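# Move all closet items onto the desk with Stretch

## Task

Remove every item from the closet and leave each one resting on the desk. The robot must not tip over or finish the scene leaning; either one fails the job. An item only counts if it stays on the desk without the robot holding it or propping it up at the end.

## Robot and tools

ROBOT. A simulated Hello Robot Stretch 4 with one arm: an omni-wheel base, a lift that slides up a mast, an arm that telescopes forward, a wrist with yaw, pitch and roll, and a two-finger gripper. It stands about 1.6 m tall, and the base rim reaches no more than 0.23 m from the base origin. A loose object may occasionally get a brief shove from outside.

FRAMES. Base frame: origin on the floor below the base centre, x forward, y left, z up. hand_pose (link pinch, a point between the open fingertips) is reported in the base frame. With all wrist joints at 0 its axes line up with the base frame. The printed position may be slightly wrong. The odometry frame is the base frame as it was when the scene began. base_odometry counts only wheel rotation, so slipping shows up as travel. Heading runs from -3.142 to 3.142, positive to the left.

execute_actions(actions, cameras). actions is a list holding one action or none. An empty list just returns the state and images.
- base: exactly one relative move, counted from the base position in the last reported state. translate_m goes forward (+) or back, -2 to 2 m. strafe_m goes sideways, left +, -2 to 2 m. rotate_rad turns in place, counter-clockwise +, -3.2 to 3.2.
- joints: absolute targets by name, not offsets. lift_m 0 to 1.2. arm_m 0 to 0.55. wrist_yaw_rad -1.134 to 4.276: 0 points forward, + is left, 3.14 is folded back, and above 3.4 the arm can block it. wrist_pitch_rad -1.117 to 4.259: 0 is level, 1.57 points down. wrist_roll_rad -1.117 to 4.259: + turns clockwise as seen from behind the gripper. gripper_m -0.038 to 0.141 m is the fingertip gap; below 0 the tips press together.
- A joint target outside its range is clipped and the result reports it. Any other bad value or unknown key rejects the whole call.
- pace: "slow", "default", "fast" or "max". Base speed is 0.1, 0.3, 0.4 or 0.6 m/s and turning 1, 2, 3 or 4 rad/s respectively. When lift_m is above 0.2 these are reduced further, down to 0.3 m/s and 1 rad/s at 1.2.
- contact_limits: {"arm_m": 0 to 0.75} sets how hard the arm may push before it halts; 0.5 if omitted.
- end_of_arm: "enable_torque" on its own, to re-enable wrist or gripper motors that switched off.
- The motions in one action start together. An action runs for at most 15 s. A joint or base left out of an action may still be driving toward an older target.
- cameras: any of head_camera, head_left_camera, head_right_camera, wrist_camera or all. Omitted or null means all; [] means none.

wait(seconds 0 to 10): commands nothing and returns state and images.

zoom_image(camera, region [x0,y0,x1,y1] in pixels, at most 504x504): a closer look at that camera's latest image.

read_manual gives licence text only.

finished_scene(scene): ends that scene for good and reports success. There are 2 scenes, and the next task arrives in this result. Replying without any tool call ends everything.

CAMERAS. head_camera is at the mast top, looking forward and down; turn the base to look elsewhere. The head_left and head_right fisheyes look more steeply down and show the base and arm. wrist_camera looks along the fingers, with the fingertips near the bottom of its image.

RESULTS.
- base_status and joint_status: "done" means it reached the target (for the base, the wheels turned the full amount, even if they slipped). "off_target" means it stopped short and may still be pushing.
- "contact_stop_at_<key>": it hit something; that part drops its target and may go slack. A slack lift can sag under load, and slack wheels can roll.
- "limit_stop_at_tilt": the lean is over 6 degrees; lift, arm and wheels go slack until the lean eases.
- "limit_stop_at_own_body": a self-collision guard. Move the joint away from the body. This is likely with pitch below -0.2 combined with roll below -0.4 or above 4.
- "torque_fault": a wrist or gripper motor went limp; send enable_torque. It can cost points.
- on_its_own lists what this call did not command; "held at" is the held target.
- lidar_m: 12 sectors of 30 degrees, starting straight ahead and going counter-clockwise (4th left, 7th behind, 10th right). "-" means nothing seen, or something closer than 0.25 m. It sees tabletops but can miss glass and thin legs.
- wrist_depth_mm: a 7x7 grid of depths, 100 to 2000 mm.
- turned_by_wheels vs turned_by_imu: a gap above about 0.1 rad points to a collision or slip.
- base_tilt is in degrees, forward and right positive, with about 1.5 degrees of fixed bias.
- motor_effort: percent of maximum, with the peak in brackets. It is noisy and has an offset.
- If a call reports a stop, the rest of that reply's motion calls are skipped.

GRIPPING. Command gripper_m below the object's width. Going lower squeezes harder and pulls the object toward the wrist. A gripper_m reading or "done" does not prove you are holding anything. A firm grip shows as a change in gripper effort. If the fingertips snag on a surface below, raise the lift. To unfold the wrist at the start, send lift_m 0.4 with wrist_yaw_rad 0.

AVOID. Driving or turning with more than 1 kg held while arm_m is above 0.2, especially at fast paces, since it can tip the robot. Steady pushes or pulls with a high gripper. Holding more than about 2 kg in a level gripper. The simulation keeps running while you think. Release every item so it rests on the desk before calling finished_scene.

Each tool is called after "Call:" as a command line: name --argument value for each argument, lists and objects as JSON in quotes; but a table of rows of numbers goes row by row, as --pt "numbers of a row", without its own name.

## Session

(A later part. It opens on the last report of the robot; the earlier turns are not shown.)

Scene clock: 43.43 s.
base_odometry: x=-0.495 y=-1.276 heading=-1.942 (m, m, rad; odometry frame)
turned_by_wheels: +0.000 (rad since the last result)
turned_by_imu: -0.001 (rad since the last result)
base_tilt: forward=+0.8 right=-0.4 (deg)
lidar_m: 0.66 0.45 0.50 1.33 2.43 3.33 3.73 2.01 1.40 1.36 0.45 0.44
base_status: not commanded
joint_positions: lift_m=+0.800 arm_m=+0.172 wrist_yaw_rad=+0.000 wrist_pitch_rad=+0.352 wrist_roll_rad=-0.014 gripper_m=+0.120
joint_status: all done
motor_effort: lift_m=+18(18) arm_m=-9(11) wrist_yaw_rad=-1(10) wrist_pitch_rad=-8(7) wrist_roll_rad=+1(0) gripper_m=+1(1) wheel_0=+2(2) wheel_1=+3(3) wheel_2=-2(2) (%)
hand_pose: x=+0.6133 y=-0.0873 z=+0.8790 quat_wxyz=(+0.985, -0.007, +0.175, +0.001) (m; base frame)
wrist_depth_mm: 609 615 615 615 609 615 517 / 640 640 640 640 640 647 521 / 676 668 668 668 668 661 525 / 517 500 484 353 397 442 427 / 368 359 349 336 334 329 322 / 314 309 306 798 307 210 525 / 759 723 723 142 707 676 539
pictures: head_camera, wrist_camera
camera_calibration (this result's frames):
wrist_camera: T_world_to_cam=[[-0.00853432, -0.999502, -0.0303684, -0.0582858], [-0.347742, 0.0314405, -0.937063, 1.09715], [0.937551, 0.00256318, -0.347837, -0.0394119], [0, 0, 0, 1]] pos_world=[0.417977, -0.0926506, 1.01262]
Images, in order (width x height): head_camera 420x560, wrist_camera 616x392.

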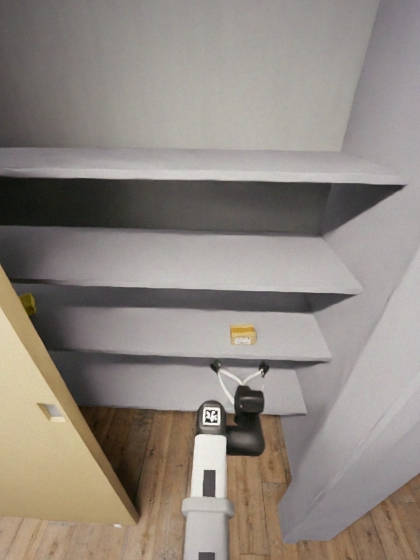

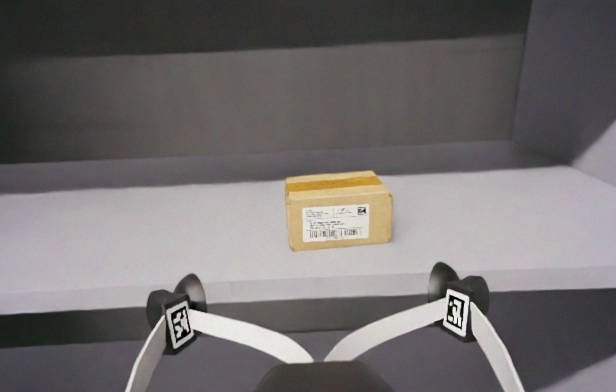

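Call:
execute_actions --actions '[{"base": {"strafe_m": -0.024}, "joints": {"gripper_m": 0.141, "lift_m": 0.792}}]' --cameras '[]'

Call:
execute_actions --actions '[{"joints": {"arm_m": 0.29}, "contact_limits": {"arm_m": 0.2}}]' --cameras '["head_camera", "wrist_camera"]'

Scene clock: 45.23 s.
base_odometry: x=-0.517 y=-1.268 heading=-1.942 (m, m, rad; odometry frame)
turned_by_wheels: +0.000 (rad since the last result)
turned_by_imu: -0.001 (rad since the last result)
base_tilt: forward=+0.9 right=-0.4 (deg)
lidar_m: 0.63 0.48 0.52 1.32 2.44 3.33 3.74 1.95 1.39 1.34 0.46 0.42
base_status: done
joint_positions: lift_m=+0.792 arm_m=+0.172 wrist_yaw_rad=+0.000 wrist_pitch_rad=+0.352 wrist_roll_rad=-0.014 gripper_m=+0.141
joint_status: all done
motor_effort: lift_m=+18(19) arm_m=-9(9) wrist_yaw_rad=+0(1) wrist_pitch_rad=-8(9) wrist_roll_rad=+0(0) gripper_m=+2(1) wheel_0=+1(9) wheel_1=-2(9) wheel_2=+0(3) (%)
hand_pose: x=+0.6133 y=-0.0873 z=+0.8710 quat_wxyz=(+0.985, -0.007, +0.175, +0.001) (m; base frame)
wrist_depth_mm: 609 615 615 615 615 609 480 / 640 640 640 647 647 640 488 / 668 676 661 661 661 615 488 / 488 477 455 330 427 418 410 / 349 342 334 325 319 310 306 / 798 223 304 798 768 199 508 / 750 707 723 143 707 676 512
pictures: none
No camera images: the call's "cameras" was empty. Leave "cameras" out to get every camera's image.

Scene clock: 46.60 s.
base_odometry: x=-0.517 y=-1.268 heading=-1.942 (m, m, rad; odometry frame)
turned_by_wheels: +0.000 (rad since the last result)
turned_by_imu: -0.001 (rad since the last result)
base_tilt: forward=+0.9 right=-0.5 (deg)
lidar_m: 0.65 0.47 0.50 1.33 2.46 3.36 3.75 1.96 1.35 1.33 0.45 0.42
base_status: not commanded
joint_positions: lift_m=+0.792 arm_m=+0.288 wrist_yaw_rad=+0.000 wrist_pitch_rad=+0.352 wrist_roll_rad=-0.014 gripper_m=+0.141
joint_status: all done
motor_effort: lift_m=+18(18) arm_m=+9(9) wrist_yaw_rad=+0(0) wrist_pitch_rad=-9(9) wrist_roll_rad=+0(1) gripper_m=+0(4) wheel_0=+1(1) wheel_1=-2(2) wheel_2=+0(0) (%)
contact_limits: arm_m 0.2
hand_pose: x=+0.7301 y=-0.0874 z=+0.8710 quat_wxyz=(+0.985, -0.007, +0.175, +0.001) (m; base frame)
wrist_depth_mm: 504 504 504 508 508 508 484 / 530 530 535 535 535 535 484 / 559 559 559 564 549 559 488 / 488 473 459 445 433 421 410 / 351 340 315 222 298 310 306 / 272 224 224 227 230 200 245 / 223 211 213 143 208 200 204
pictures: head_camera, wrist_camera
camera_calibration (this result's frames):
wrist_camera: T_world_to_cam=[[-0.00889165, -0.999499, -0.0303686, -0.0573677], [-0.347749, 0.0315649, -0.937056, 1.13026], [0.937545, 0.00222867, -0.347856, -0.151669], [0, 0, 0, 1]] pos_world=[0.534733, -0.0926776, 1.00462]
Images, in order (width x height): head_camera 420x560, wrist_camera 616x392.

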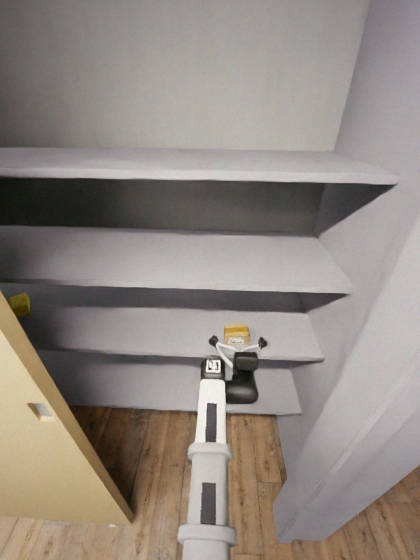

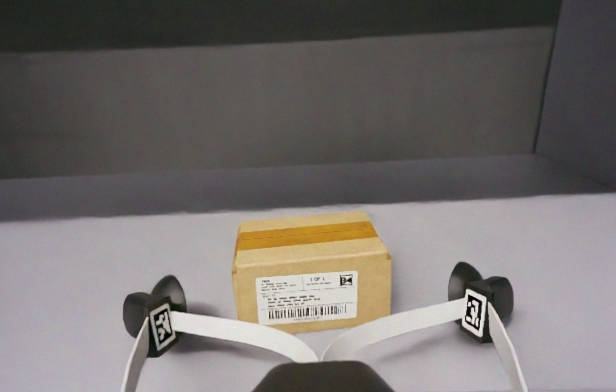

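Call:
execute_actions --actions '[{"joints": {"arm_m": 0.318}, "contact_limits": {"arm_m": 0.2}}]' --cameras '[]'

Call:
execute_actions --actions '[{"joints": {"gripper_m": 0.055}}]' --cameras '["wrist_camera"]'

Scene clock: 47.97 s.
base_odometry: x=-0.517 y=-1.268 heading=-1.942 (m, m, rad; odometry frame)
turned_by_wheels: +0.000 (rad since the last result)
turned_by_imu: -0.001 (rad since the last result)
base_tilt: forward=+0.8 right=-0.5 (deg)
lidar_m: 0.65 0.48 0.50 1.35 2.44 3.33 3.75 1.95 1.37 1.33 0.46 0.44
base_status: not commanded
joint_positions: lift_m=+0.792 arm_m=+0.316 wrist_yaw_rad=+0.000 wrist_pitch_rad=+0.352 wrist_roll_rad=-0.014 gripper_m=+0.141
joint_status: all done
motor_effort: lift_m=+18(18) arm_m=+9(10) wrist_yaw_rad=+1(0) wrist_pitch_rad=-8(6) wrist_roll_rad=+1(2) gripper_m=+0(1) wheel_0=+1(1) wheel_1=-2(2) wheel_2=+0(0) (%)
contact_limits: arm_m 0.2
hand_pose: x=+0.7581 y=-0.0874 z=+0.8710 quat_wxyz=(+0.985, -0.007, +0.175, +0.001) (m; base frame)
wrist_depth_mm: 477 484 484 480 480 484 473 / 504 504 504 508 504 504 488 / 525 530 525 530 530 535 488 / 488 473 462 445 433 418 410 / 347 340 317 222 298 310 306 / 271 224 193 193 195 200 246 / 223 211 206 143 206 200 204
pictures: none
No camera images: the call's "cameras" was empty. Leave "cameras" out to get every camera's image.

Scene clock: 49.83 s.
base_odometry: x=-0.517 y=-1.268 heading=-1.942 (m, m, rad; odometry frame)
turned_by_wheels: +0.000 (rad since the last result)
turned_by_imu: -0.001 (rad since the last result)
base_tilt: forward=+0.8 right=-0.4 (deg)
lidar_m: 0.64 0.49 0.51 1.33 2.45 3.32 3.75 1.96 1.38 1.31 0.45 0.44
base_status: not commanded
joint_positions: lift_m=+0.792 arm_m=+0.316 wrist_yaw_rad=+0.000 wrist_pitch_rad=+0.353 wrist_roll_rad=-0.014 gripper_m=+0.055
joint_status: all done
motor_effort: lift_m=+18(18) arm_m=+9(9) wrist_yaw_rad=+1(1) wrist_pitch_rad=-11(10) wrist_roll_rad=+1(2) gripper_m=-16(14) wheel_0=+1(1) wheel_1=-2(2) wheel_2=+0(0) (%)
hand_pose: x=+0.7580 y=-0.0874 z=+0.8707 quat_wxyz=(+0.984, -0.007, +0.176, +0.001) (m; base frame)
wrist_depth_mm: 480 484 480 480 484 484 473 / 504 504 504 508 508 508 488 / 525 530 530 530 535 530 492 / 488 469 455 439 427 415 404 / 347 338 314 213 296 307 304 / 270 265 186 183 187 236 243 / 222 202 196 160 194 193 204
pictures: wrist_camera
camera_calibration (this result's frames):
wrist_camera: T_world_to_cam=[[-0.00892921, -0.999499, -0.0303607, -0.0571082], [-0.348554, 0.0315687, -0.936757, 1.1401], [0.937246, 0.00221782, -0.348661, -0.176991], [0, 0, 0, 1]] pos_world=[0.56276, -0.0926784, 1.00455]
Images, in order (width x height): wrist_camera 616x392.

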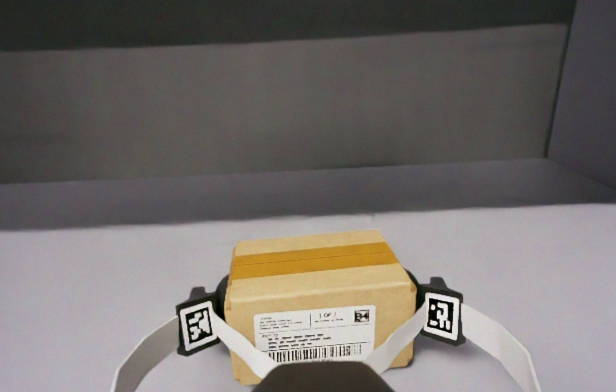

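Call:
execute_actions --actions '[{"joints": {"lift_m": 0.82}}]' --cameras '["wrist_camera"]'

Call:
execute_actions --actions '[{"base": {"translate_m": -0.4}, "joints": {"arm_m": 0.0}}]' --cameras '["wrist_camera"]'

Call:
execute_actions --actions '[{"base": {"rotate_rad": -3.14}}]'

Scene clock: 51.03 s.
base_odometry: x=-0.517 y=-1.268 heading=-1.942 (m, m, rad; odometry frame)
turned_by_wheels: +0.000 (rad since the last result)
turned_by_imu: +0.000 (rad since the last result)
base_tilt: forward=+0.9 right=-0.4 (deg)
lidar_m: 0.66 0.48 0.50 1.32 2.45 3.34 3.74 1.95 1.37 1.34 0.46 0.43
base_status: not commanded
joint_positions: lift_m=+0.820 arm_m=+0.316 wrist_yaw_rad=+0.000 wrist_pitch_rad=+0.353 wrist_roll_rad=-0.014 gripper_m=+0.055
joint_status: all done
motor_effort: lift_m=+24(25) arm_m=+9(9) wrist_yaw_rad=+0(1) wrist_pitch_rad=-10(11) wrist_roll_rad=+2(1) gripper_m=-19(19) wheel_0=+1(1) wheel_1=-2(2) wheel_2=+0(0) (%)
hand_pose: x=+0.7580 y=-0.0874 z=+0.8981 quat_wxyz=(+0.984, -0.007, +0.176, +0.001) (m; base frame)
wrist_depth_mm: 480 480 480 480 484 484 473 / 508 508 508 508 504 508 484 / 530 530 530 530 535 530 488 / 544 544 535 517 500 488 452 / 407 399 368 215 347 362 355 / 317 310 186 184 187 276 285 / 260 237 196 160 213 226 239
pictures: wrist_camera
camera_calibration (this result's frames):
wrist_camera: T_world_to_cam=[[-0.00893666, -0.999499, -0.0303585, -0.0562733], [-0.348784, 0.0315687, -0.936671, 1.16584], [0.937161, 0.00221784, -0.348891, -0.16715], [0, 0, 0, 1]] pos_world=[0.56277, -0.0926784, 1.03198]
Images, in order (width x height): wrist_camera 616x392.

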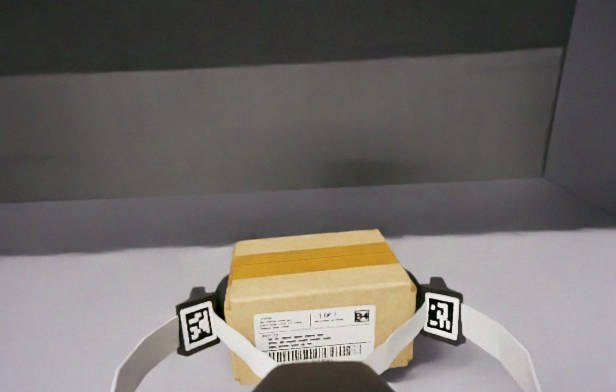

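Scene clock: 53.83 s.
base_odometry: x=-0.372 y=-0.895 heading=-1.943 (m, m, rad; odometry frame)
turned_by_wheels: +0.000 (rad since the last result)
turned_by_imu: -0.001 (rad since the last result)
base_tilt: forward=+0.8 right=-0.4 (deg)
lidar_m: 1.06 0.81 1.06 2.36 2.44 3.34 3.30 1.90 1.38 1.30 1.43 0.79
base_status: done
joint_positions: lift_m=+0.820 arm_m=+0.002 wrist_yaw_rad=+0.000 wrist_pitch_rad=+0.354 wrist_roll_rad=-0.014 gripper_m=+0.055
joint_status: all done
motor_effort: lift_m=+24(25) arm_m=-9(9) wrist_yaw_rad=+0(0) wrist_pitch_rad=-12(11) wrist_roll_rad=+0(0) gripper_m=-20(19) wheel_0=-2(6) wheel_1=-3(9) wheel_2=+1(12) (%)
hand_pose: x=+0.4431 y=-0.0874 z=+0.8981 quat_wxyz=(+0.984, -0.007, +0.176, +0.001) (m; base frame)
wrist_depth_mm: 1118 1118 1138 1138 1118 488 455 / 1160 1205 1182 1182 1182 496 477 / 1098 1042 1008 1078 1008 508 508 / 1281 1308 1308 1281 1281 530 530 / 1098 1205 1138 214 1042 559 564 / 634 1464 186 183 187 569 603 / 654 1308 196 160 484 615 627
pictures: wrist_camera
camera_calibration (this result's frames):
wrist_camera: T_world_to_cam=[[-0.0090557, -0.999498, -0.0303544, -0.0590685], [-0.3492, 0.0316055, -0.936515, 1.056], [0.937005, 0.00211895, -0.349311, 0.128334], [0, 0, 0, 1]] pos_world=[0.247972, -0.0926864, 1.032]
Images, in order (width x height): wrist_camera 616x392.

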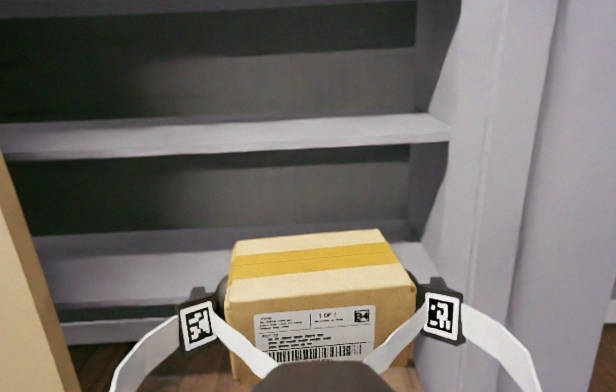

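Scene clock: 56.70 s.
base_odometry: x=-0.372 y=-0.895 heading=+1.201 (m, m, rad; odometry frame)
turned_by_wheels: -3.139 (rad since the last result)
turned_by_imu: -3.068 (rad since the last result)
base_tilt: forward=+0.9 right=-0.4 (deg)
lidar_m: 2.42 1.92 1.39 1.33 1.44 0.78 1.04 0.82 1.09 2.34 2.45 3.37
base_status: done
joint_positions: lift_m=+0.820 arm_m=+0.002 wrist_yaw_rad=+0.000 wrist_pitch_rad=+0.354 wrist_roll_rad=-0.014 gripper_m=+0.055
joint_status: not commanded
motor_effort: lift_m=+24(24) arm_m=-9(9) wrist_yaw_rad=+0(1) wrist_pitch_rad=-12(12) wrist_roll_rad=+2(1) gripper_m=-15(19) wheel_0=+1(4) wheel_1=+2(11) wheel_2=+3(10) (%)
hand_pose: x=+0.4432 y=-0.0874 z=+0.8981 quat_wxyz=(+0.984, -0.007, +0.176, +0.001) (m; base frame)
wrist_depth_mm: - - - - - - - / - - - - - - - / - - - - - - - / - - - - - - - / - - - 214 1921 - 1921 / 1756 1708 186 183 187 1499 1576 / 1430 1308 196 159 723 1255 1281
pictures: head_camera, head_left_camera, head_right_camera, wrist_camera
camera_calibration (this result's frames):
wrist_camera: T_world_to_cam=[[-0.00897065, -0.999499, -0.0303485, -0.0590891], [-0.349202, 0.0315702, -0.936515, 1.05601], [0.937004, 0.00219659, -0.349311, 0.128324], [0, 0, 0, 1]] pos_world=[0.247991, -0.0926797, 1.032]
Images, in order (width x height): head_camera 420x560, head_left_camera 420x672, head_right_camera 420x672, wrist_camera 616x392.

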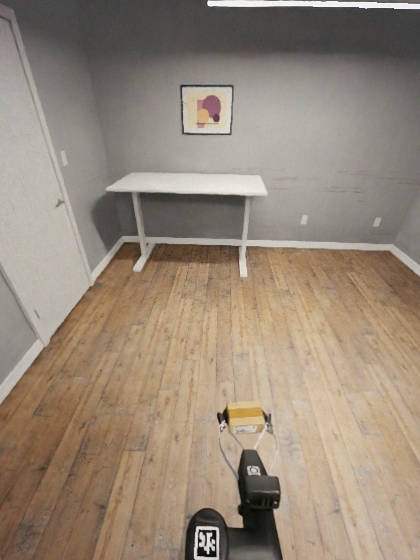

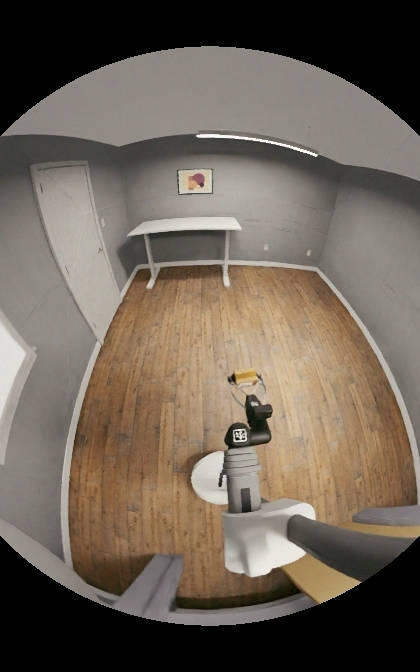

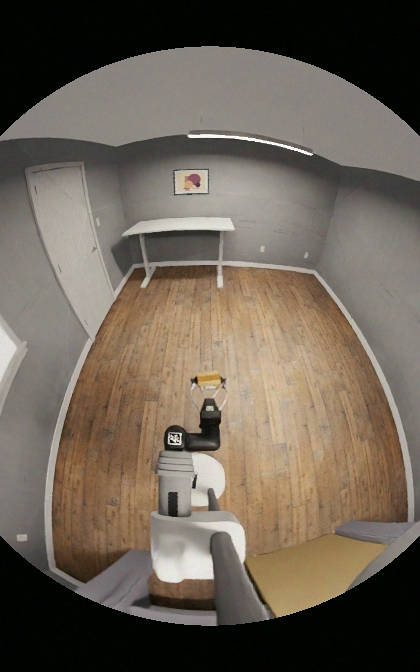

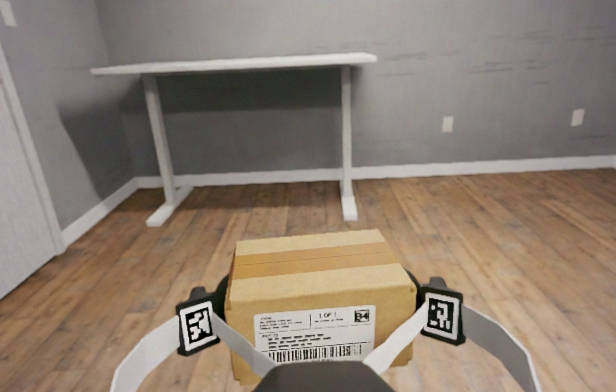

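Call:
execute_actions --actions '[{"base": {"translate_m": 1.72}, "joints": {"lift_m": 1.0}, "pace": "fast"}]' --cameras '["head_camera", "wrist_camera"]'

Scene clock: 63.03 s.
base_odometry: x=+0.250 y=+0.709 heading=+1.201 (m, m, rad; odometry frame)
turned_by_wheels: +0.000 (rad since the last result)
turned_by_imu: -0.005 (rad since the last result)
base_tilt: forward=+0.8 right=-0.4 (deg)
lidar_m: 0.72 0.76 1.11 1.32 1.40 1.89 2.44 2.55 2.47 2.37 2.22 0.75
base_status: done
joint_positions: lift_m=+1.000 arm_m=+0.002 wrist_yaw_rad=+0.000 wrist_pitch_rad=+0.354 wrist_roll_rad=-0.014 gripper_m=+0.055
joint_status: all done
motor_effort: lift_m=+24(23) arm_m=-9(9) wrist_yaw_rad=+1(0) wrist_pitch_rad=-12(13) wrist_roll_rad=+3(2) gripper_m=-17(17) wheel_0=+0(7) wheel_1=+2(8) wheel_2=+0(14) (%)
hand_pose: x=+0.4431 y=-0.0874 z=+1.0781 quat_wxyz=(+0.984, -0.007, +0.176, +0.001) (m; base frame)
wrist_depth_mm: 1229 1205 1229 1205 1182 1205 1205 / 1281 1255 1281 1281 1281 1281 1255 / 1308 1229 1160 1118 1078 1308 1336 / 778 750 741 715 691 676 1430 / 597 615 564 215 544 1499 1499 / 1576 1576 186 183 187 1537 1576 / 1661 1537 196 160 621 1430 1537
pictures: head_camera, wrist_camera
camera_calibration (this result's frames):
wrist_camera: T_world_to_cam=[[-0.00896965, -0.999499, -0.0303496, -0.0536251], [-0.349079, 0.0315712, -0.936561, 1.22462], [0.93705, 0.00219376, -0.349187, 0.191088], [0, 0, 0, 1]] pos_world=[0.247948, -0.09268, 1.21203]
Images, in order (width x height): head_camera 420x560, wrist_camera 616x392.

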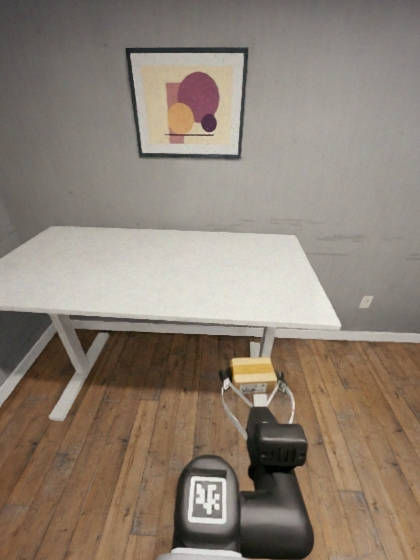

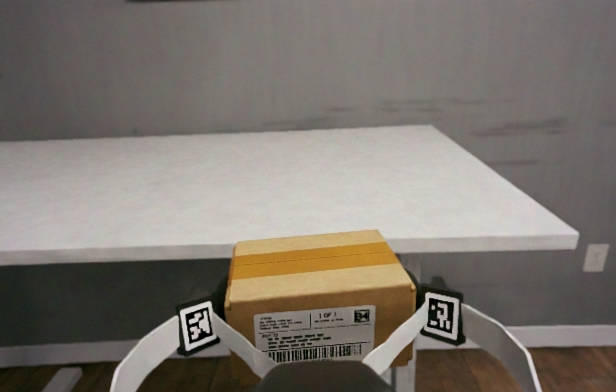

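Call:
execute_actions --actions '[{"joints": {"arm_m": 0.5, "lift_m": 0.95}}]' --cameras '[]'

Call:
execute_actions --actions '[{"joints": {"lift_m": 0.912}, "pace": "slow"}]' --cameras '["head_camera", "wrist_camera"]'

Scene clock: 66.10 s.
base_odometry: x=+0.250 y=+0.709 heading=+1.201 (m, m, rad; odometry frame)
turned_by_wheels: +0.000 (rad since the last result)
turned_by_imu: -0.001 (rad since the last result)
base_tilt: forward=+0.9 right=-0.4 (deg)
lidar_m: 0.72 0.77 1.08 1.32 1.39 1.92 2.42 2.55 2.46 2.36 2.19 0.75
base_status: not commanded
joint_positions: lift_m=+0.950 arm_m=+0.498 wrist_yaw_rad=+0.000 wrist_pitch_rad=+0.353 wrist_roll_rad=-0.014 gripper_m=+0.055
joint_status: all done
motor_effort: lift_m=+18(21) arm_m=+9(10) wrist_yaw_rad=+0(1) wrist_pitch_rad=-11(13) wrist_roll_rad=+1(1) gripper_m=-15(18) wheel_0=+1(0) wheel_1=+2(2) wheel_2=+0(0) (%)
hand_pose: x=+0.9400 y=-0.0874 z=+1.0286 quat_wxyz=(+0.984, -0.007, +0.176, +0.001) (m; base frame)
wrist_depth_mm: 768 759 759 759 759 768 759 / 809 788 798 798 788 798 798 / 842 831 842 831 820 809 831 / 627 603 591 564 549 535 521 / 445 433 402 215 382 397 389 / 347 342 186 183 187 303 314 / 286 260 196 160 224 249 263
pictures: none
No camera images: the call's "cameras" was empty. Leave "cameras" out to get every camera's image.

Scene clock: 67.27 s.
base_odometry: x=+0.250 y=+0.709 heading=+1.201 (m, m, rad; odometry frame)
turned_by_wheels: +0.000 (rad since the last result)
turned_by_imu: +0.000 (rad since the last result)
base_tilt: forward=+0.9 right=-0.4 (deg)
lidar_m: 0.72 0.77 1.09 1.31 1.41 1.93 2.45 2.57 2.46 2.37 2.21 0.75
base_status: not commanded
joint_positions: lift_m=+0.912 arm_m=+0.498 wrist_yaw_rad=+0.000 wrist_pitch_rad=+0.353 wrist_roll_rad=-0.014 gripper_m=+0.055
joint_status: all done
motor_effort: lift_m=+18(19) arm_m=+9(9) wrist_yaw_rad=+0(0) wrist_pitch_rad=-11(11) wrist_roll_rad=+2(1) gripper_m=-21(18) wheel_0=+1(0) wheel_1=+2(2) wheel_2=+0(0) (%)
hand_pose: x=+0.9400 y=-0.0874 z=+0.9906 quat_wxyz=(+0.984, -0.007, +0.176, +0.001) (m; base frame)
wrist_depth_mm: 768 759 759 759 759 759 759 / 798 809 798 788 798 798 798 / 820 820 768 732 699 668 831 / 504 496 480 466 445 436 424 / 362 353 329 214 310 322 320 / 283 277 186 183 187 247 255 / 233 212 196 160 200 202 213
pictures: head_camera, wrist_camera
camera_calibration (this result's frames):
wrist_camera: T_world_to_cam=[[-0.00883783, -0.9995, -0.0303512, -0.0519114], [-0.348915, 0.0315271, -0.936624, 1.31604], [0.937113, 0.00231227, -0.349019, -0.305245], [0, 0, 0, 1]] pos_world=[0.744775, -0.0926704, 1.12452]
Images, in order (width x height): head_camera 420x560, wrist_camera 616x392.

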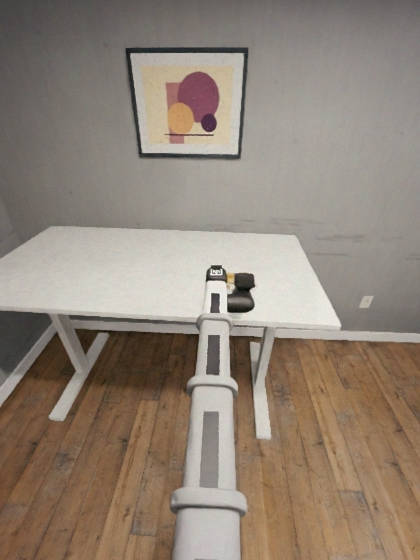

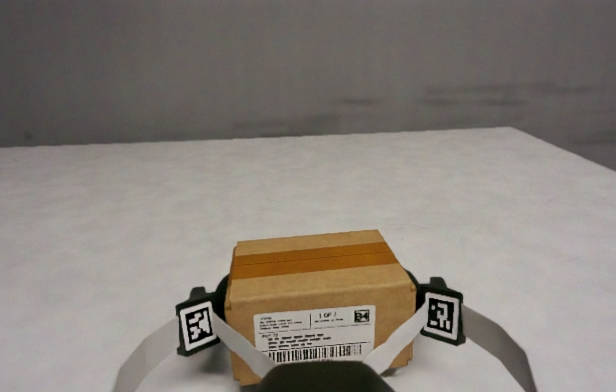

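Call:
execute_actions --actions '[{"joints": {"lift_m": 0.902}, "pace": "slow"}]' --cameras '[]'

Call:
execute_actions --actions '[{"joints": {"gripper_m": 0.13}}]' --cameras '["wrist_camera"]'

Scene clock: 68.30 s.
base_odometry: x=+0.250 y=+0.709 heading=+1.201 (m, m, rad; odometry frame)
turned_by_wheels: +0.000 (rad since the last result)
turned_by_imu: +0.000 (rad since the last result)
base_tilt: forward=+0.9 right=-0.4 (deg)
lidar_m: 0.71 0.76 1.07 1.32 1.42 1.93 2.45 2.54 2.48 2.36 2.20 0.75
base_status: not commanded
joint_positions: lift_m=+0.902 arm_m=+0.498 wrist_yaw_rad=+0.000 wrist_pitch_rad=+0.353 wrist_roll_rad=-0.014 gripper_m=+0.055
joint_status: all done
motor_effort: lift_m=+18(16) arm_m=+9(9) wrist_yaw_rad=+0(0) wrist_pitch_rad=-12(12) wrist_roll_rad=+2(1) gripper_m=-19(17) wheel_0=+0(0) wheel_1=+2(2) wheel_2=+0(0) (%)
hand_pose: x=+0.9400 y=-0.0874 z=+0.9806 quat_wxyz=(+0.984, -0.007, +0.176, +0.001) (m; base frame)
wrist_depth_mm: 759 759 759 759 759 759 759 / 809 798 798 798 798 798 809 / 820 759 723 699 654 621 820 / 480 462 445 433 421 407 399 / 342 332 310 214 294 306 300 / 267 260 186 183 188 232 240 / 219 200 196 160 193 190 200
pictures: none
No camera images: the call's "cameras" was empty. Leave "cameras" out to get every camera's image.

Scene clock: 70.00 s.
base_odometry: x=+0.250 y=+0.709 heading=+1.201 (m, m, rad; odometry frame)
turned_by_wheels: +0.000 (rad since the last result)
turned_by_imu: -0.001 (rad since the last result)
base_tilt: forward=+0.9 right=-0.4 (deg)
lidar_m: 0.71 0.78 1.06 1.33 1.40 1.91 2.46 2.55 2.47 2.35 2.19 0.73
base_status: not commanded
joint_positions: lift_m=+0.902 arm_m=+0.498 wrist_yaw_rad=+0.000 wrist_pitch_rad=+0.352 wrist_roll_rad=-0.014 gripper_m=+0.130
joint_status: all done
motor_effort: lift_m=+18(18) arm_m=+9(9) wrist_yaw_rad=+0(0) wrist_pitch_rad=-9(11) wrist_roll_rad=+0(1) gripper_m=+1(16) wheel_0=+0(0) wheel_1=+2(2) wheel_2=+0(0) (%)
hand_pose: x=+0.9401 y=-0.0874 z=+0.9811 quat_wxyz=(+0.985, -0.007, +0.175, +0.001) (m; base frame)
wrist_depth_mm: 768 768 768 759 759 759 759 / 798 798 798 798 809 809 798 / 831 768 741 699 668 634 820 / 480 466 452 439 424 413 402 / 345 338 314 218 282 306 303 / 268 251 191 192 194 200 242 / 220 206 204 139 205 197 202
pictures: wrist_camera
camera_calibration (this result's frames):
wrist_camera: T_world_to_cam=[[-0.00879055, -0.9995, -0.0303654, -0.0522314], [-0.347444, 0.0315275, -0.93717, 1.30627], [0.937659, 0.00231203, -0.347548, -0.310696], [0, 0, 0, 1]] pos_world=[0.744725, -0.0926705, 1.11463]
Images, in order (width x height): wrist_camera 616x392.

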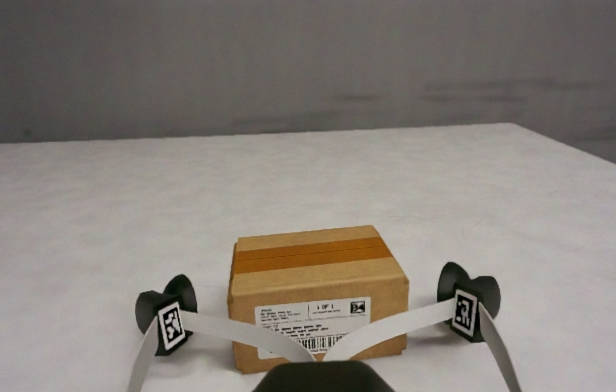

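Call:
execute_actions --actions '[{"base": {"translate_m": -0.5}, "joints": {"arm_m": 0.0, "lift_m": 0.915}, "pace": "fast"}]' --cameras '["head_camera"]'

Call:
execute_actions --actions '[{"base": {"rotate_rad": -2.33}, "joints": {"lift_m": 0.5, "wrist_pitch_rad": 0.0, "gripper_m": 0.1}, "pace": "fast"}]' --cameras '["head_camera"]'

Scene clock: 75.60 s.
base_odometry: x=+0.069 y=+0.242 heading=+1.201 (m, m, rad; odometry frame)
turned_by_wheels: +0.000 (rad since the last result)
turned_by_imu: -0.002 (rad since the last result)
base_tilt: forward=+0.8 right=-0.5 (deg)
lidar_m: 1.22 1.30 1.37 1.33 1.42 1.92 1.93 2.01 2.45 2.36 2.43 1.25
base_status: done
joint_positions: lift_m=+0.915 arm_m=+0.002 wrist_yaw_rad=+0.000 wrist_pitch_rad=+0.352 wrist_roll_rad=-0.014 gripper_m=+0.130
joint_status: all done
motor_effort: lift_m=+23(21) arm_m=-9(9) wrist_yaw_rad=+2(0) wrist_pitch_rad=-10(9) wrist_roll_rad=+1(1) gripper_m=-1(0) wheel_0=-2(8) wheel_1=-1(7) wheel_2=-1(15) (%)
hand_pose: x=+0.4432 y=-0.0875 z=+0.9934 quat_wxyz=(+0.984, -0.007, +0.175, +0.001) (m; base frame)
wrist_depth_mm: 1661 1661 1708 1661 1708 1661 1618 / 1661 1708 1756 1661 1708 1708 1756 / 1366 1921 1808 1808 1863 1808 1808 / 1863 1921 1921 1921 1921 1921 1921 / 1921 - - - - - - / 1808 1708 1708 1756 1618 200 1661 / 1537 1464 1464 139 1430 1397 1464
pictures: head_camera
Images, in order (width x height): head_camera 420x560.

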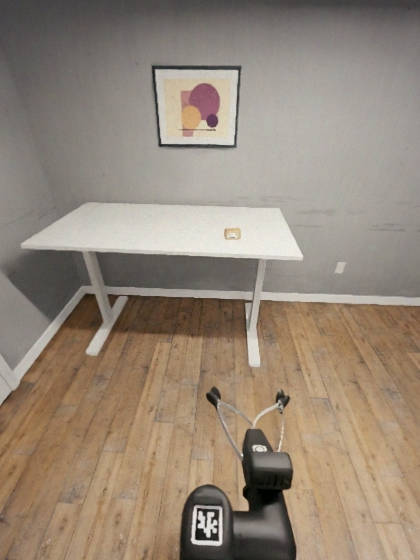

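Scene clock: 78.13 s.
base_odometry: x=+0.069 y=+0.242 heading=-1.129 (m, m, rad; odometry frame)
turned_by_wheels: -2.329 (rad since the last result)
turned_by_imu: -2.276 (rad since the last result)
base_tilt: forward=+0.9 right=-0.5 (deg)
lidar_m: 2.27 2.36 2.38 2.31 1.22 1.22 1.48 1.33 1.35 1.57 1.94 1.98
base_status: done
joint_positions: lift_m=+0.500 arm_m=+0.002 wrist_yaw_rad=+0.000 wrist_pitch_rad=+0.003 wrist_roll_rad=-0.014 gripper_m=+0.100
joint_status: all done
motor_effort: lift_m=+18(20) arm_m=-9(9) wrist_yaw_rad=+0(1) wrist_pitch_rad=-10(15) wrist_roll_rad=+2(2) gripper_m=-3(2) wheel_0=+1(5) wheel_1=+3(10) wheel_2=+3(5) (%)
hand_pose: x=+0.4610 y=-0.0874 z=+0.6776 quat_wxyz=(+1.000, -0.007, +0.001, +0.000) (m; base frame)
wrist_depth_mm: 1921 - - - - 1708 1464 / 1921 - - - - 1708 1464 / 1863 - - - - 1708 1499 / 1863 - - - - 1756 1464 / 1863 - - - - 1756 1464 / 1863 - 216 - 1983 1708 1537 / 1808 1618 1618 144 1618 1499 1464
pictures: head_camera
Images, in order (width x height): head_camera 420x560.

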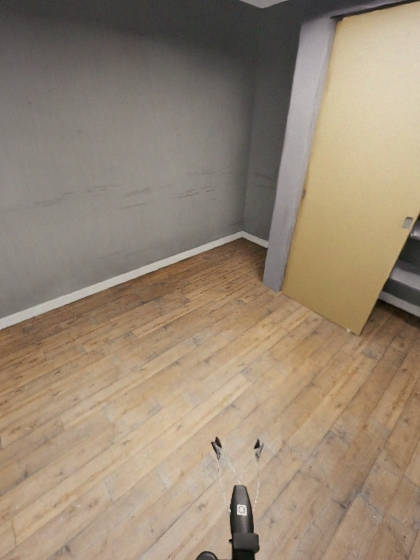

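Call:
execute_actions --actions '[{"base": {"translate_m": 1.77}, "joints": {"lift_m": 0.83}, "pace": "max"}]' --cameras '[]'

Call:
execute_actions --actions '[{"base": {"rotate_rad": -0.813}}]'

Scene clock: 83.40 s.
base_odometry: x=+0.827 y=-1.357 heading=-1.128 (m, m, rad; odometry frame)
turned_by_wheels: +0.000 (rad since the last result)
turned_by_imu: -0.004 (rad since the last result)
base_tilt: forward=+0.8 right=-0.5 (deg)
lidar_m: 1.23 1.07 1.07 1.28 2.38 2.58 2.99 2.60 1.73 0.87 0.75 0.75
base_status: done
joint_positions: lift_m=+0.830 arm_m=+0.002 wrist_yaw_rad=+0.000 wrist_pitch_rad=+0.003 wrist_roll_rad=-0.014 gripper_m=+0.100
joint_status: all done
motor_effort: lift_m=+23(25) arm_m=-9(9) wrist_yaw_rad=+1(0) wrist_pitch_rad=-9(9) wrist_roll_rad=+1(0) gripper_m=+0(1) wheel_0=+0(9) wheel_1=+2(9) wheel_2=+2(17) (%)
hand_pose: x=+0.4609 y=-0.0874 z=+1.0073 quat_wxyz=(+1.000, -0.007, +0.001, +0.000) (m; base frame)
wrist_depth_mm: 831 946 1098 1336 1499 1255 1078 / 820 960 1098 1336 1537 1281 1078 / 820 946 1098 1336 1464 1281 1098 / 831 946 1098 1336 1499 1255 1098 / 831 931 1078 1308 1464 1281 1098 / 831 917 216 1308 1464 1229 1118 / 831 904 1078 144 1537 1255 1118
pictures: none
No camera images: the call's "cameras" was empty. Leave "cameras" out to get every camera's image.

Scene clock: 84.97 s.
base_odometry: x=+0.827 y=-1.357 heading=-1.941 (m, m, rad; odometry frame)
turned_by_wheels: -0.812 (rad since the last result)
turned_by_imu: -0.794 (rad since the last result)
base_tilt: forward=+0.8 right=-0.4 (deg)
lidar_m: 0.73 1.51 1.12 1.08 1.12 1.58 3.28 2.63 2.75 2.59 1.09 0.78
base_status: done
joint_positions: lift_m=+0.830 arm_m=+0.002 wrist_yaw_rad=+0.000 wrist_pitch_rad=+0.003 wrist_roll_rad=-0.014 gripper_m=+0.100
joint_status: not commanded
motor_effort: lift_m=+23(23) arm_m=-9(9) wrist_yaw_rad=+0(0) wrist_pitch_rad=-8(9) wrist_roll_rad=+2(2) gripper_m=-2(0) wheel_0=+4(6) wheel_1=+4(6) wheel_2=+2(7) (%)
hand_pose: x=+0.4609 y=-0.0874 z=+1.0073 quat_wxyz=(+1.000, -0.007, +0.001, +0.000) (m; base frame)
wrist_depth_mm: 1281 1255 525 525 539 535 530 / 1281 1281 530 530 539 535 535 / 1281 1281 530 517 544 535 530 / 1281 1281 535 535 544 539 535 / 1308 1281 539 535 544 544 535 / 1281 1281 216 530 544 544 539 / 1308 1308 535 143 544 539 539
pictures: head_camera, head_left_camera, head_right_camera, wrist_camera
camera_calibration (this result's frames):
wrist_camera: T_world_to_cam=[[0.00199318, -0.999499, -0.0315796, -0.059434], [-0.00577979, 0.0315676, -0.999485, 1.06966], [0.999981, 0.00217468, -0.00571397, -0.225314], [0, 0, 0, 1]] pos_world=[0.231611, -0.0926809, 1.06595]
Images, in order (width x height): head_camera 420x560, head_left_camera 420x672, head_right_camera 420x672, wrist_camera 616x392.

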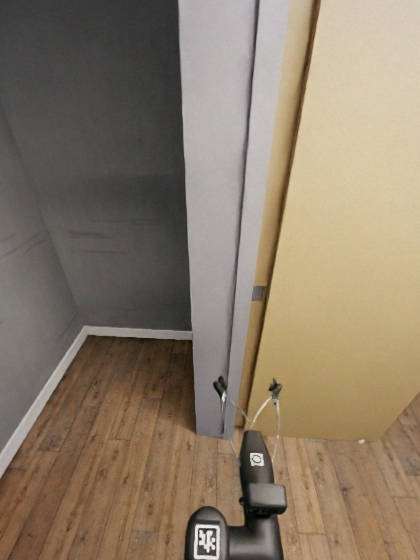

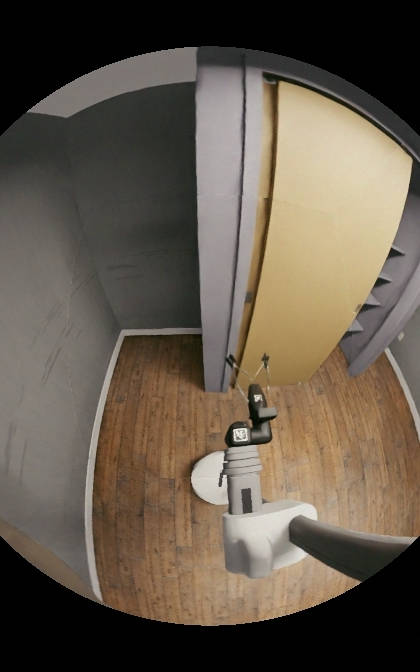

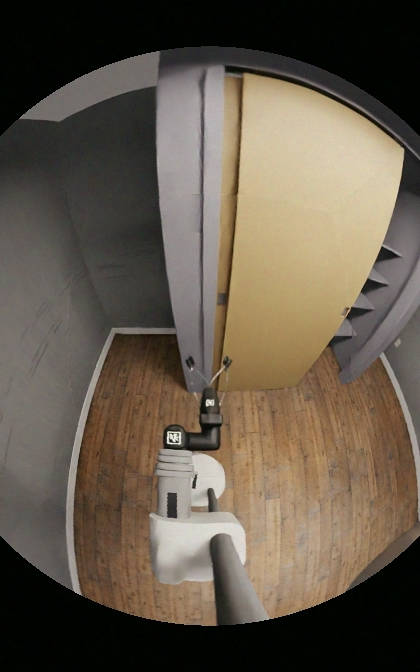

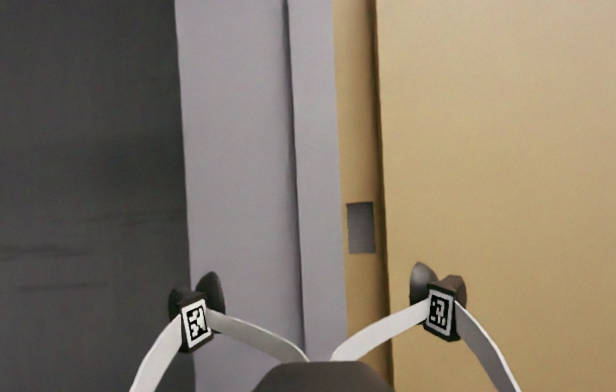

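Call:
execute_actions --actions '[{"base": {"strafe_m": -0.05}, "joints": {"arm_m": 0.22, "wrist_yaw_rad": -0.3, "lift_m": 0.835}}]' --cameras '["head_camera", "wrist_camera"]'

Scene clock: 87.33 s.
base_odometry: x=+0.780 y=-1.339 heading=-1.941 (m, m, rad; odometry frame)
turned_by_wheels: +0.000 (rad since the last result)
turned_by_imu: -0.001 (rad since the last result)
base_tilt: forward=+0.8 right=-0.5 (deg)
lidar_m: 0.72 1.56 1.17 1.12 1.19 1.65 3.29 2.66 2.69 2.54 1.07 0.78
base_status: done
joint_positions: lift_m=+0.835 arm_m=+0.218 wrist_yaw_rad=-0.300 wrist_pitch_rad=+0.003 wrist_roll_rad=-0.014 gripper_m=+0.100
joint_status: all done
motor_effort: lift_m=+24(24) arm_m=+9(8) wrist_yaw_rad=+1(5) wrist_pitch_rad=-9(9) wrist_roll_rad=+2(2) gripper_m=-2(1) wheel_0=+1(10) wheel_1=-1(10) wheel_2=+0(4) (%)
hand_pose: x=+0.6391 y=-0.1687 z=+1.0122 quat_wxyz=(+0.989, -0.007, +0.002, -0.149) (m; base frame)
wrist_depth_mm: 297 304 384 370 392 421 449 / 297 304 384 373 394 421 449 / 296 304 387 370 397 421 455 / 297 303 384 373 397 424 452 / 297 304 397 373 394 424 452 / 298 301 216 370 387 424 452 / 298 298 389 143 394 415 455
pictures: head_camera, wrist_camera
camera_calibration (this result's frames):
wrist_camera: T_world_to_cam=[[-0.293325, -0.955491, -0.0315794, 0.0552545], [0.0038266, 0.0318587, -0.999485, 1.07211], [0.956005, -0.293295, -0.00568867, -0.425037], [0, 0, 0, 1]] pos_world=[0.418442, -0.106022, 1.07089]
Images, in order (width x height): head_camera 420x560, wrist_camera 616x392.

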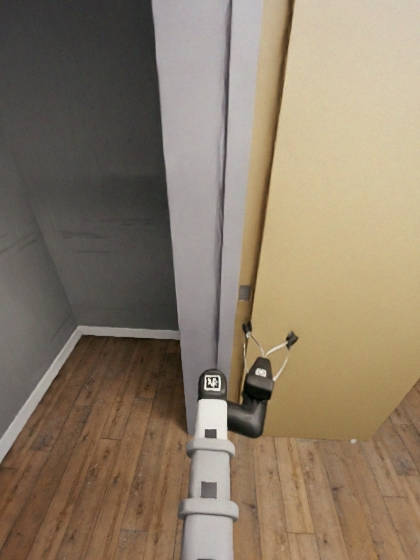

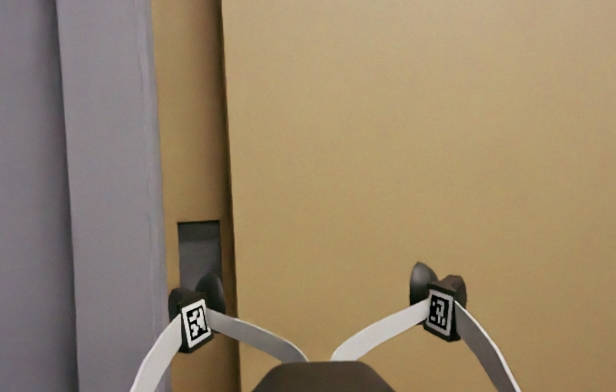

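Call:
execute_actions --actions '[{"joints": {"arm_m": 0.335}, "contact_limits": {"arm_m": 0.15}}]' --cameras '["head_camera", "wrist_camera"]'

Scene clock: 89.50 s.
base_odometry: x=+0.780 y=-1.339 heading=-1.941 (m, m, rad; odometry frame)
turned_by_wheels: +0.000 (rad since the last result)
turned_by_imu: -0.001 (rad since the last result)
base_tilt: forward=+0.8 right=-0.4 (deg)
lidar_m: 0.73 1.55 1.17 1.12 1.16 1.62 3.28 2.66 2.68 2.55 1.09 0.78
base_status: not commanded
joint_positions: lift_m=+0.835 arm_m=+0.333 wrist_yaw_rad=-0.300 wrist_pitch_rad=+0.003 wrist_roll_rad=-0.014 gripper_m=+0.100
joint_status: all done
motor_effort: lift_m=+24(24) arm_m=+9(10) wrist_yaw_rad=+1(1) wrist_pitch_rad=-9(9) wrist_roll_rad=+1(4) gripper_m=+2(1) wheel_0=+1(1) wheel_1=-1(1) wheel_2=+0(0) (%)
contact_limits: arm_m 0.15
hand_pose: x=+0.7541 y=-0.1688 z=+1.0122 quat_wxyz=(+0.989, -0.007, +0.002, -0.149) (m; base frame)
wrist_depth_mm: 188 230 278 253 268 287 306 / 187 217 279 253 268 286 306 / 187 210 279 253 270 289 307 / 187 211 278 252 268 287 306 / 188 211 287 253 267 289 307 / 187 210 216 253 262 289 307 / 188 195 281 143 271 282 307
pictures: head_camera, wrist_camera
camera_calibration (this result's frames):
wrist_camera: T_world_to_cam=[[-0.293397, -0.955469, -0.0315794, 0.0890197], [0.00382928, 0.0318583, -0.999485, 1.07167], [0.955983, -0.293366, -0.00568837, -0.534956], [0, 0, 0, 1]] pos_world=[0.533423, -0.106024, 1.07089]
Images, in order (width x height): head_camera 420x560, wrist_camera 616x392.

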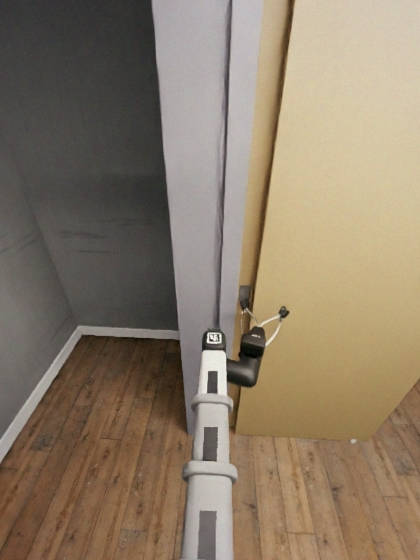

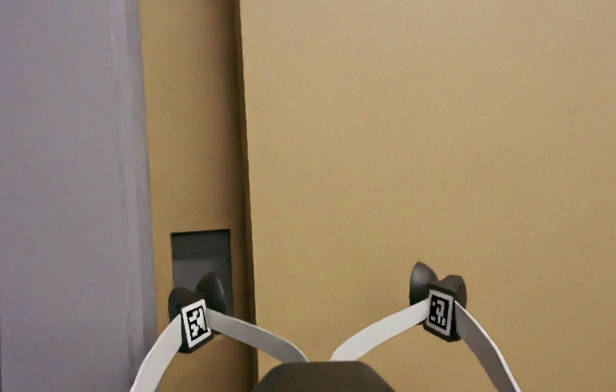

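Call:
execute_actions --actions '[{"base": {"strafe_m": -0.64}, "joints": {"arm_m": 0.346}, "pace": "slow"}]' --cameras '["head_camera", "wrist_camera"]'

Scene clock: 97.67 s.
base_odometry: x=+0.184 y=-1.108 heading=-1.940 (m, m, rad; odometry frame)
turned_by_wheels: +0.001 (rad since the last result)
turned_by_imu: +0.000 (rad since the last result)
base_tilt: forward=+0.9 right=-0.5 (deg)
lidar_m: 0.74 0.82 1.80 1.76 1.83 2.57 3.30 2.69 1.99 1.92 1.05 0.78
base_status: done
joint_positions: lift_m=+0.835 arm_m=+0.344 wrist_yaw_rad=-0.298 wrist_pitch_rad=+0.003 wrist_roll_rad=-0.014 gripper_m=+0.100
joint_status: all done
motor_effort: lift_m=+24(24) arm_m=+9(9) wrist_yaw_rad=-6(39) wrist_pitch_rad=-9(10) wrist_roll_rad=+2(0) gripper_m=-3(4) wheel_0=+8(21) wheel_1=+0(8) wheel_2=+3(1) (%)
hand_pose: x=+0.7655 y=-0.1682 z=+1.0122 quat_wxyz=(+0.989, -0.007, +0.002, -0.148) (m; base frame)
wrist_depth_mm: 235 246 220 229 244 259 277 / 235 247 220 230 245 259 274 / 235 247 220 229 244 259 276 / 236 247 220 230 244 260 277 / 235 247 222 230 242 260 276 / 236 246 217 230 238 260 276 / 236 243 221 144 244 256 277
pictures: head_camera, wrist_camera
camera_calibration (this result's frames):
wrist_camera: T_world_to_cam=[[-0.291147, -0.956157, -0.0315788, 0.0910901], [0.00374331, 0.03187, -0.999485, 1.07167], [0.956671, -0.291115, -0.00569965, -0.545824], [0, 0, 0, 1]] pos_world=[0.544683, -0.105955, 1.07089]
Images, in order (width x height): head_camera 420x560, wrist_camera 616x392.

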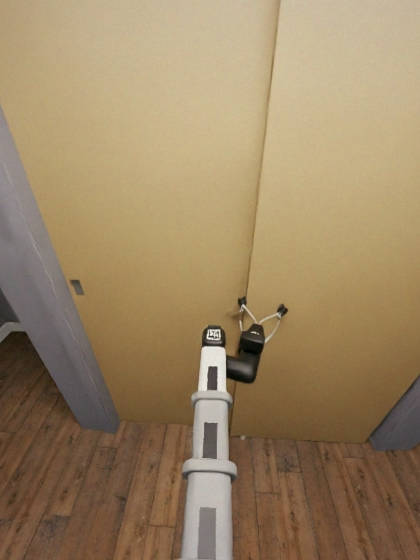

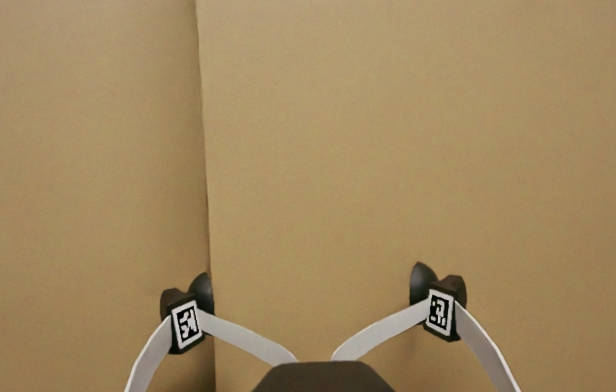

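Call:
execute_actions --actions '[{"base": {"rotate_rad": -0.019}, "pace": "slow", "joints": {"arm_m": 0.34}}]' --cameras '[]'

Call:
execute_actions --actions '[{"base": {"strafe_m": 0.645}, "pace": "fast"}]' --cameras '["head_camera", "wrist_camera"]'

Scene clock: 99.17 s.
base_odometry: x=+0.184 y=-1.108 heading=-1.958 (m, m, rad; odometry frame)
turned_by_wheels: -0.018 (rad since the last result)
turned_by_imu: -0.018 (rad since the last result)
base_tilt: forward=+0.8 right=-0.4 (deg)
lidar_m: 0.76 0.82 1.06 1.76 1.83 2.52 3.30 2.66 2.03 1.91 1.06 0.78
base_status: done
joint_positions: lift_m=+0.835 arm_m=+0.342 wrist_yaw_rad=-0.299 wrist_pitch_rad=+0.003 wrist_roll_rad=-0.014 gripper_m=+0.100
joint_status: all done
motor_effort: lift_m=+24(24) arm_m=-9(10) wrist_yaw_rad=-1(30) wrist_pitch_rad=-10(9) wrist_roll_rad=+0(1) gripper_m=+2(2) wheel_0=+5(12) wheel_1=+4(8) wheel_2=+5(14) (%)
hand_pose: x=+0.7624 y=-0.1686 z=+1.0122 quat_wxyz=(+0.989, -0.007, +0.002, -0.149) (m; base frame)
wrist_depth_mm: 237 250 226 236 252 270 289 / 237 250 228 236 253 271 289 / 237 251 229 236 252 272 289 / 237 250 228 236 252 271 291 / 236 251 228 236 250 271 290 / 237 248 216 236 246 271 289 / 237 247 229 143 252 265 289
pictures: none
No camera images: the call's "cameras" was empty. Leave "cameras" out to get every camera's image.

Scene clock: 102.07 s.
base_odometry: x=+0.781 y=-1.352 heading=-1.958 (m, m, rad; odometry frame)
turned_by_wheels: +0.000 (rad since the last result)
turned_by_imu: +0.000 (rad since the last result)
base_tilt: forward=+0.8 right=-0.4 (deg)
lidar_m: 0.71 1.53 1.18 1.10 1.16 1.61 3.29 2.65 2.70 2.55 1.10 0.81
base_status: done
joint_positions: lift_m=+0.835 arm_m=+0.342 wrist_yaw_rad=-0.300 wrist_pitch_rad=+0.003 wrist_roll_rad=-0.014 gripper_m=+0.100
joint_status: not commanded
motor_effort: lift_m=+23(24) arm_m=-9(9) wrist_yaw_rad=+0(1) wrist_pitch_rad=-10(8) wrist_roll_rad=+1(0) gripper_m=+1(1) wheel_0=-1(13) wheel_1=+1(10) wheel_2=+0(2) (%)
hand_pose: x=+0.7623 y=-0.1687 z=+1.0123 quat_wxyz=(+0.989, -0.007, +0.002, -0.149) (m; base frame)
wrist_depth_mm: 173 252 268 286 303 325 349 / 172 246 266 285 303 325 349 / 173 232 267 285 306 327 349 / 173 220 266 285 304 327 349 / 173 211 271 285 301 327 349 / 173 202 216 285 294 327 349 / 172 179 265 143 303 320 347
pictures: head_camera, wrist_camera
camera_calibration (this result's frames):
wrist_camera: T_world_to_cam=[[-0.293132, -0.95555, -0.0315794, 0.0913025], [0.00380969, 0.0318627, -0.999485, 1.07172], [0.956064, -0.293101, -0.00569961, -0.542858], [0, 0, 0, 1]] pos_world=[0.541688, -0.106016, 1.07096]
Images, in order (width x height): head_camera 420x560, wrist_camera 616x392.

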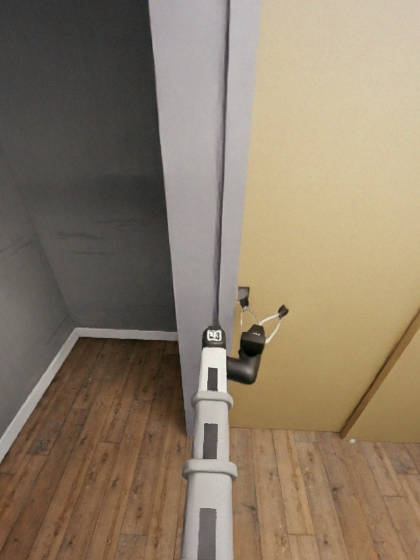

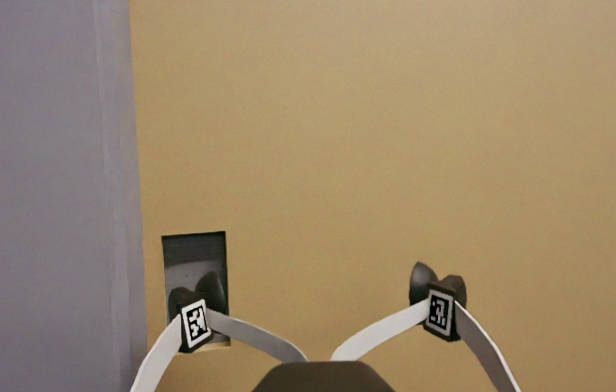

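Call:
execute_actions --actions '[{"joints": {"arm_m": 0.373}, "contact_limits": {"arm_m": 0.15}, "pace": "slow"}]' --cameras '["wrist_camera"]'

Scene clock: 103.77 s.
base_odometry: x=+0.781 y=-1.352 heading=-1.958 (m, m, rad; odometry frame)
turned_by_wheels: +0.000 (rad since the last result)
turned_by_imu: -0.001 (rad since the last result)
base_tilt: forward=+0.8 right=-0.4 (deg)
lidar_m: 0.72 1.53 1.18 1.11 1.17 1.60 3.30 2.64 2.70 2.55 1.08 0.83
base_status: not commanded
joint_positions: lift_m=+0.835 arm_m=+0.371 wrist_yaw_rad=-0.300 wrist_pitch_rad=+0.003 wrist_roll_rad=-0.014 gripper_m=+0.100
joint_status: all done
motor_effort: lift_m=+23(23) arm_m=+9(9) wrist_yaw_rad=+0(1) wrist_pitch_rad=-9(9) wrist_roll_rad=+2(1) gripper_m=-2(2) wheel_0=+0(0) wheel_1=+1(1) wheel_2=+0(0) (%)
contact_limits: arm_m 0.15
hand_pose: x=+0.7921 y=-0.1687 z=+1.0123 quat_wxyz=(+0.989, -0.007, +0.002, -0.149) (m; base frame)
wrist_depth_mm: 146 225 238 253 271 290 310 / 147 226 238 254 271 290 310 / 147 226 238 254 271 290 312 / 147 223 239 254 272 293 310 / 147 213 243 254 270 291 312 / 146 204 216 253 263 291 312 / 146 166 242 143 271 285 310
pictures: wrist_camera
camera_calibration (this result's frames):
wrist_camera: T_world_to_cam=[[-0.293149, -0.955545, -0.0315794, 0.100032], [0.00381025, 0.0318626, -0.999485, 1.07161], [0.956059, -0.293118, -0.00569962, -0.571297], [0, 0, 0, 1]] pos_world=[0.571435, -0.106017, 1.07096]
Images, in order (width x height): wrist_camera 616x392.

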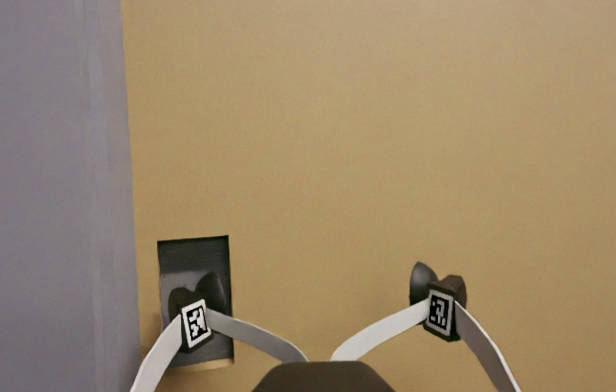

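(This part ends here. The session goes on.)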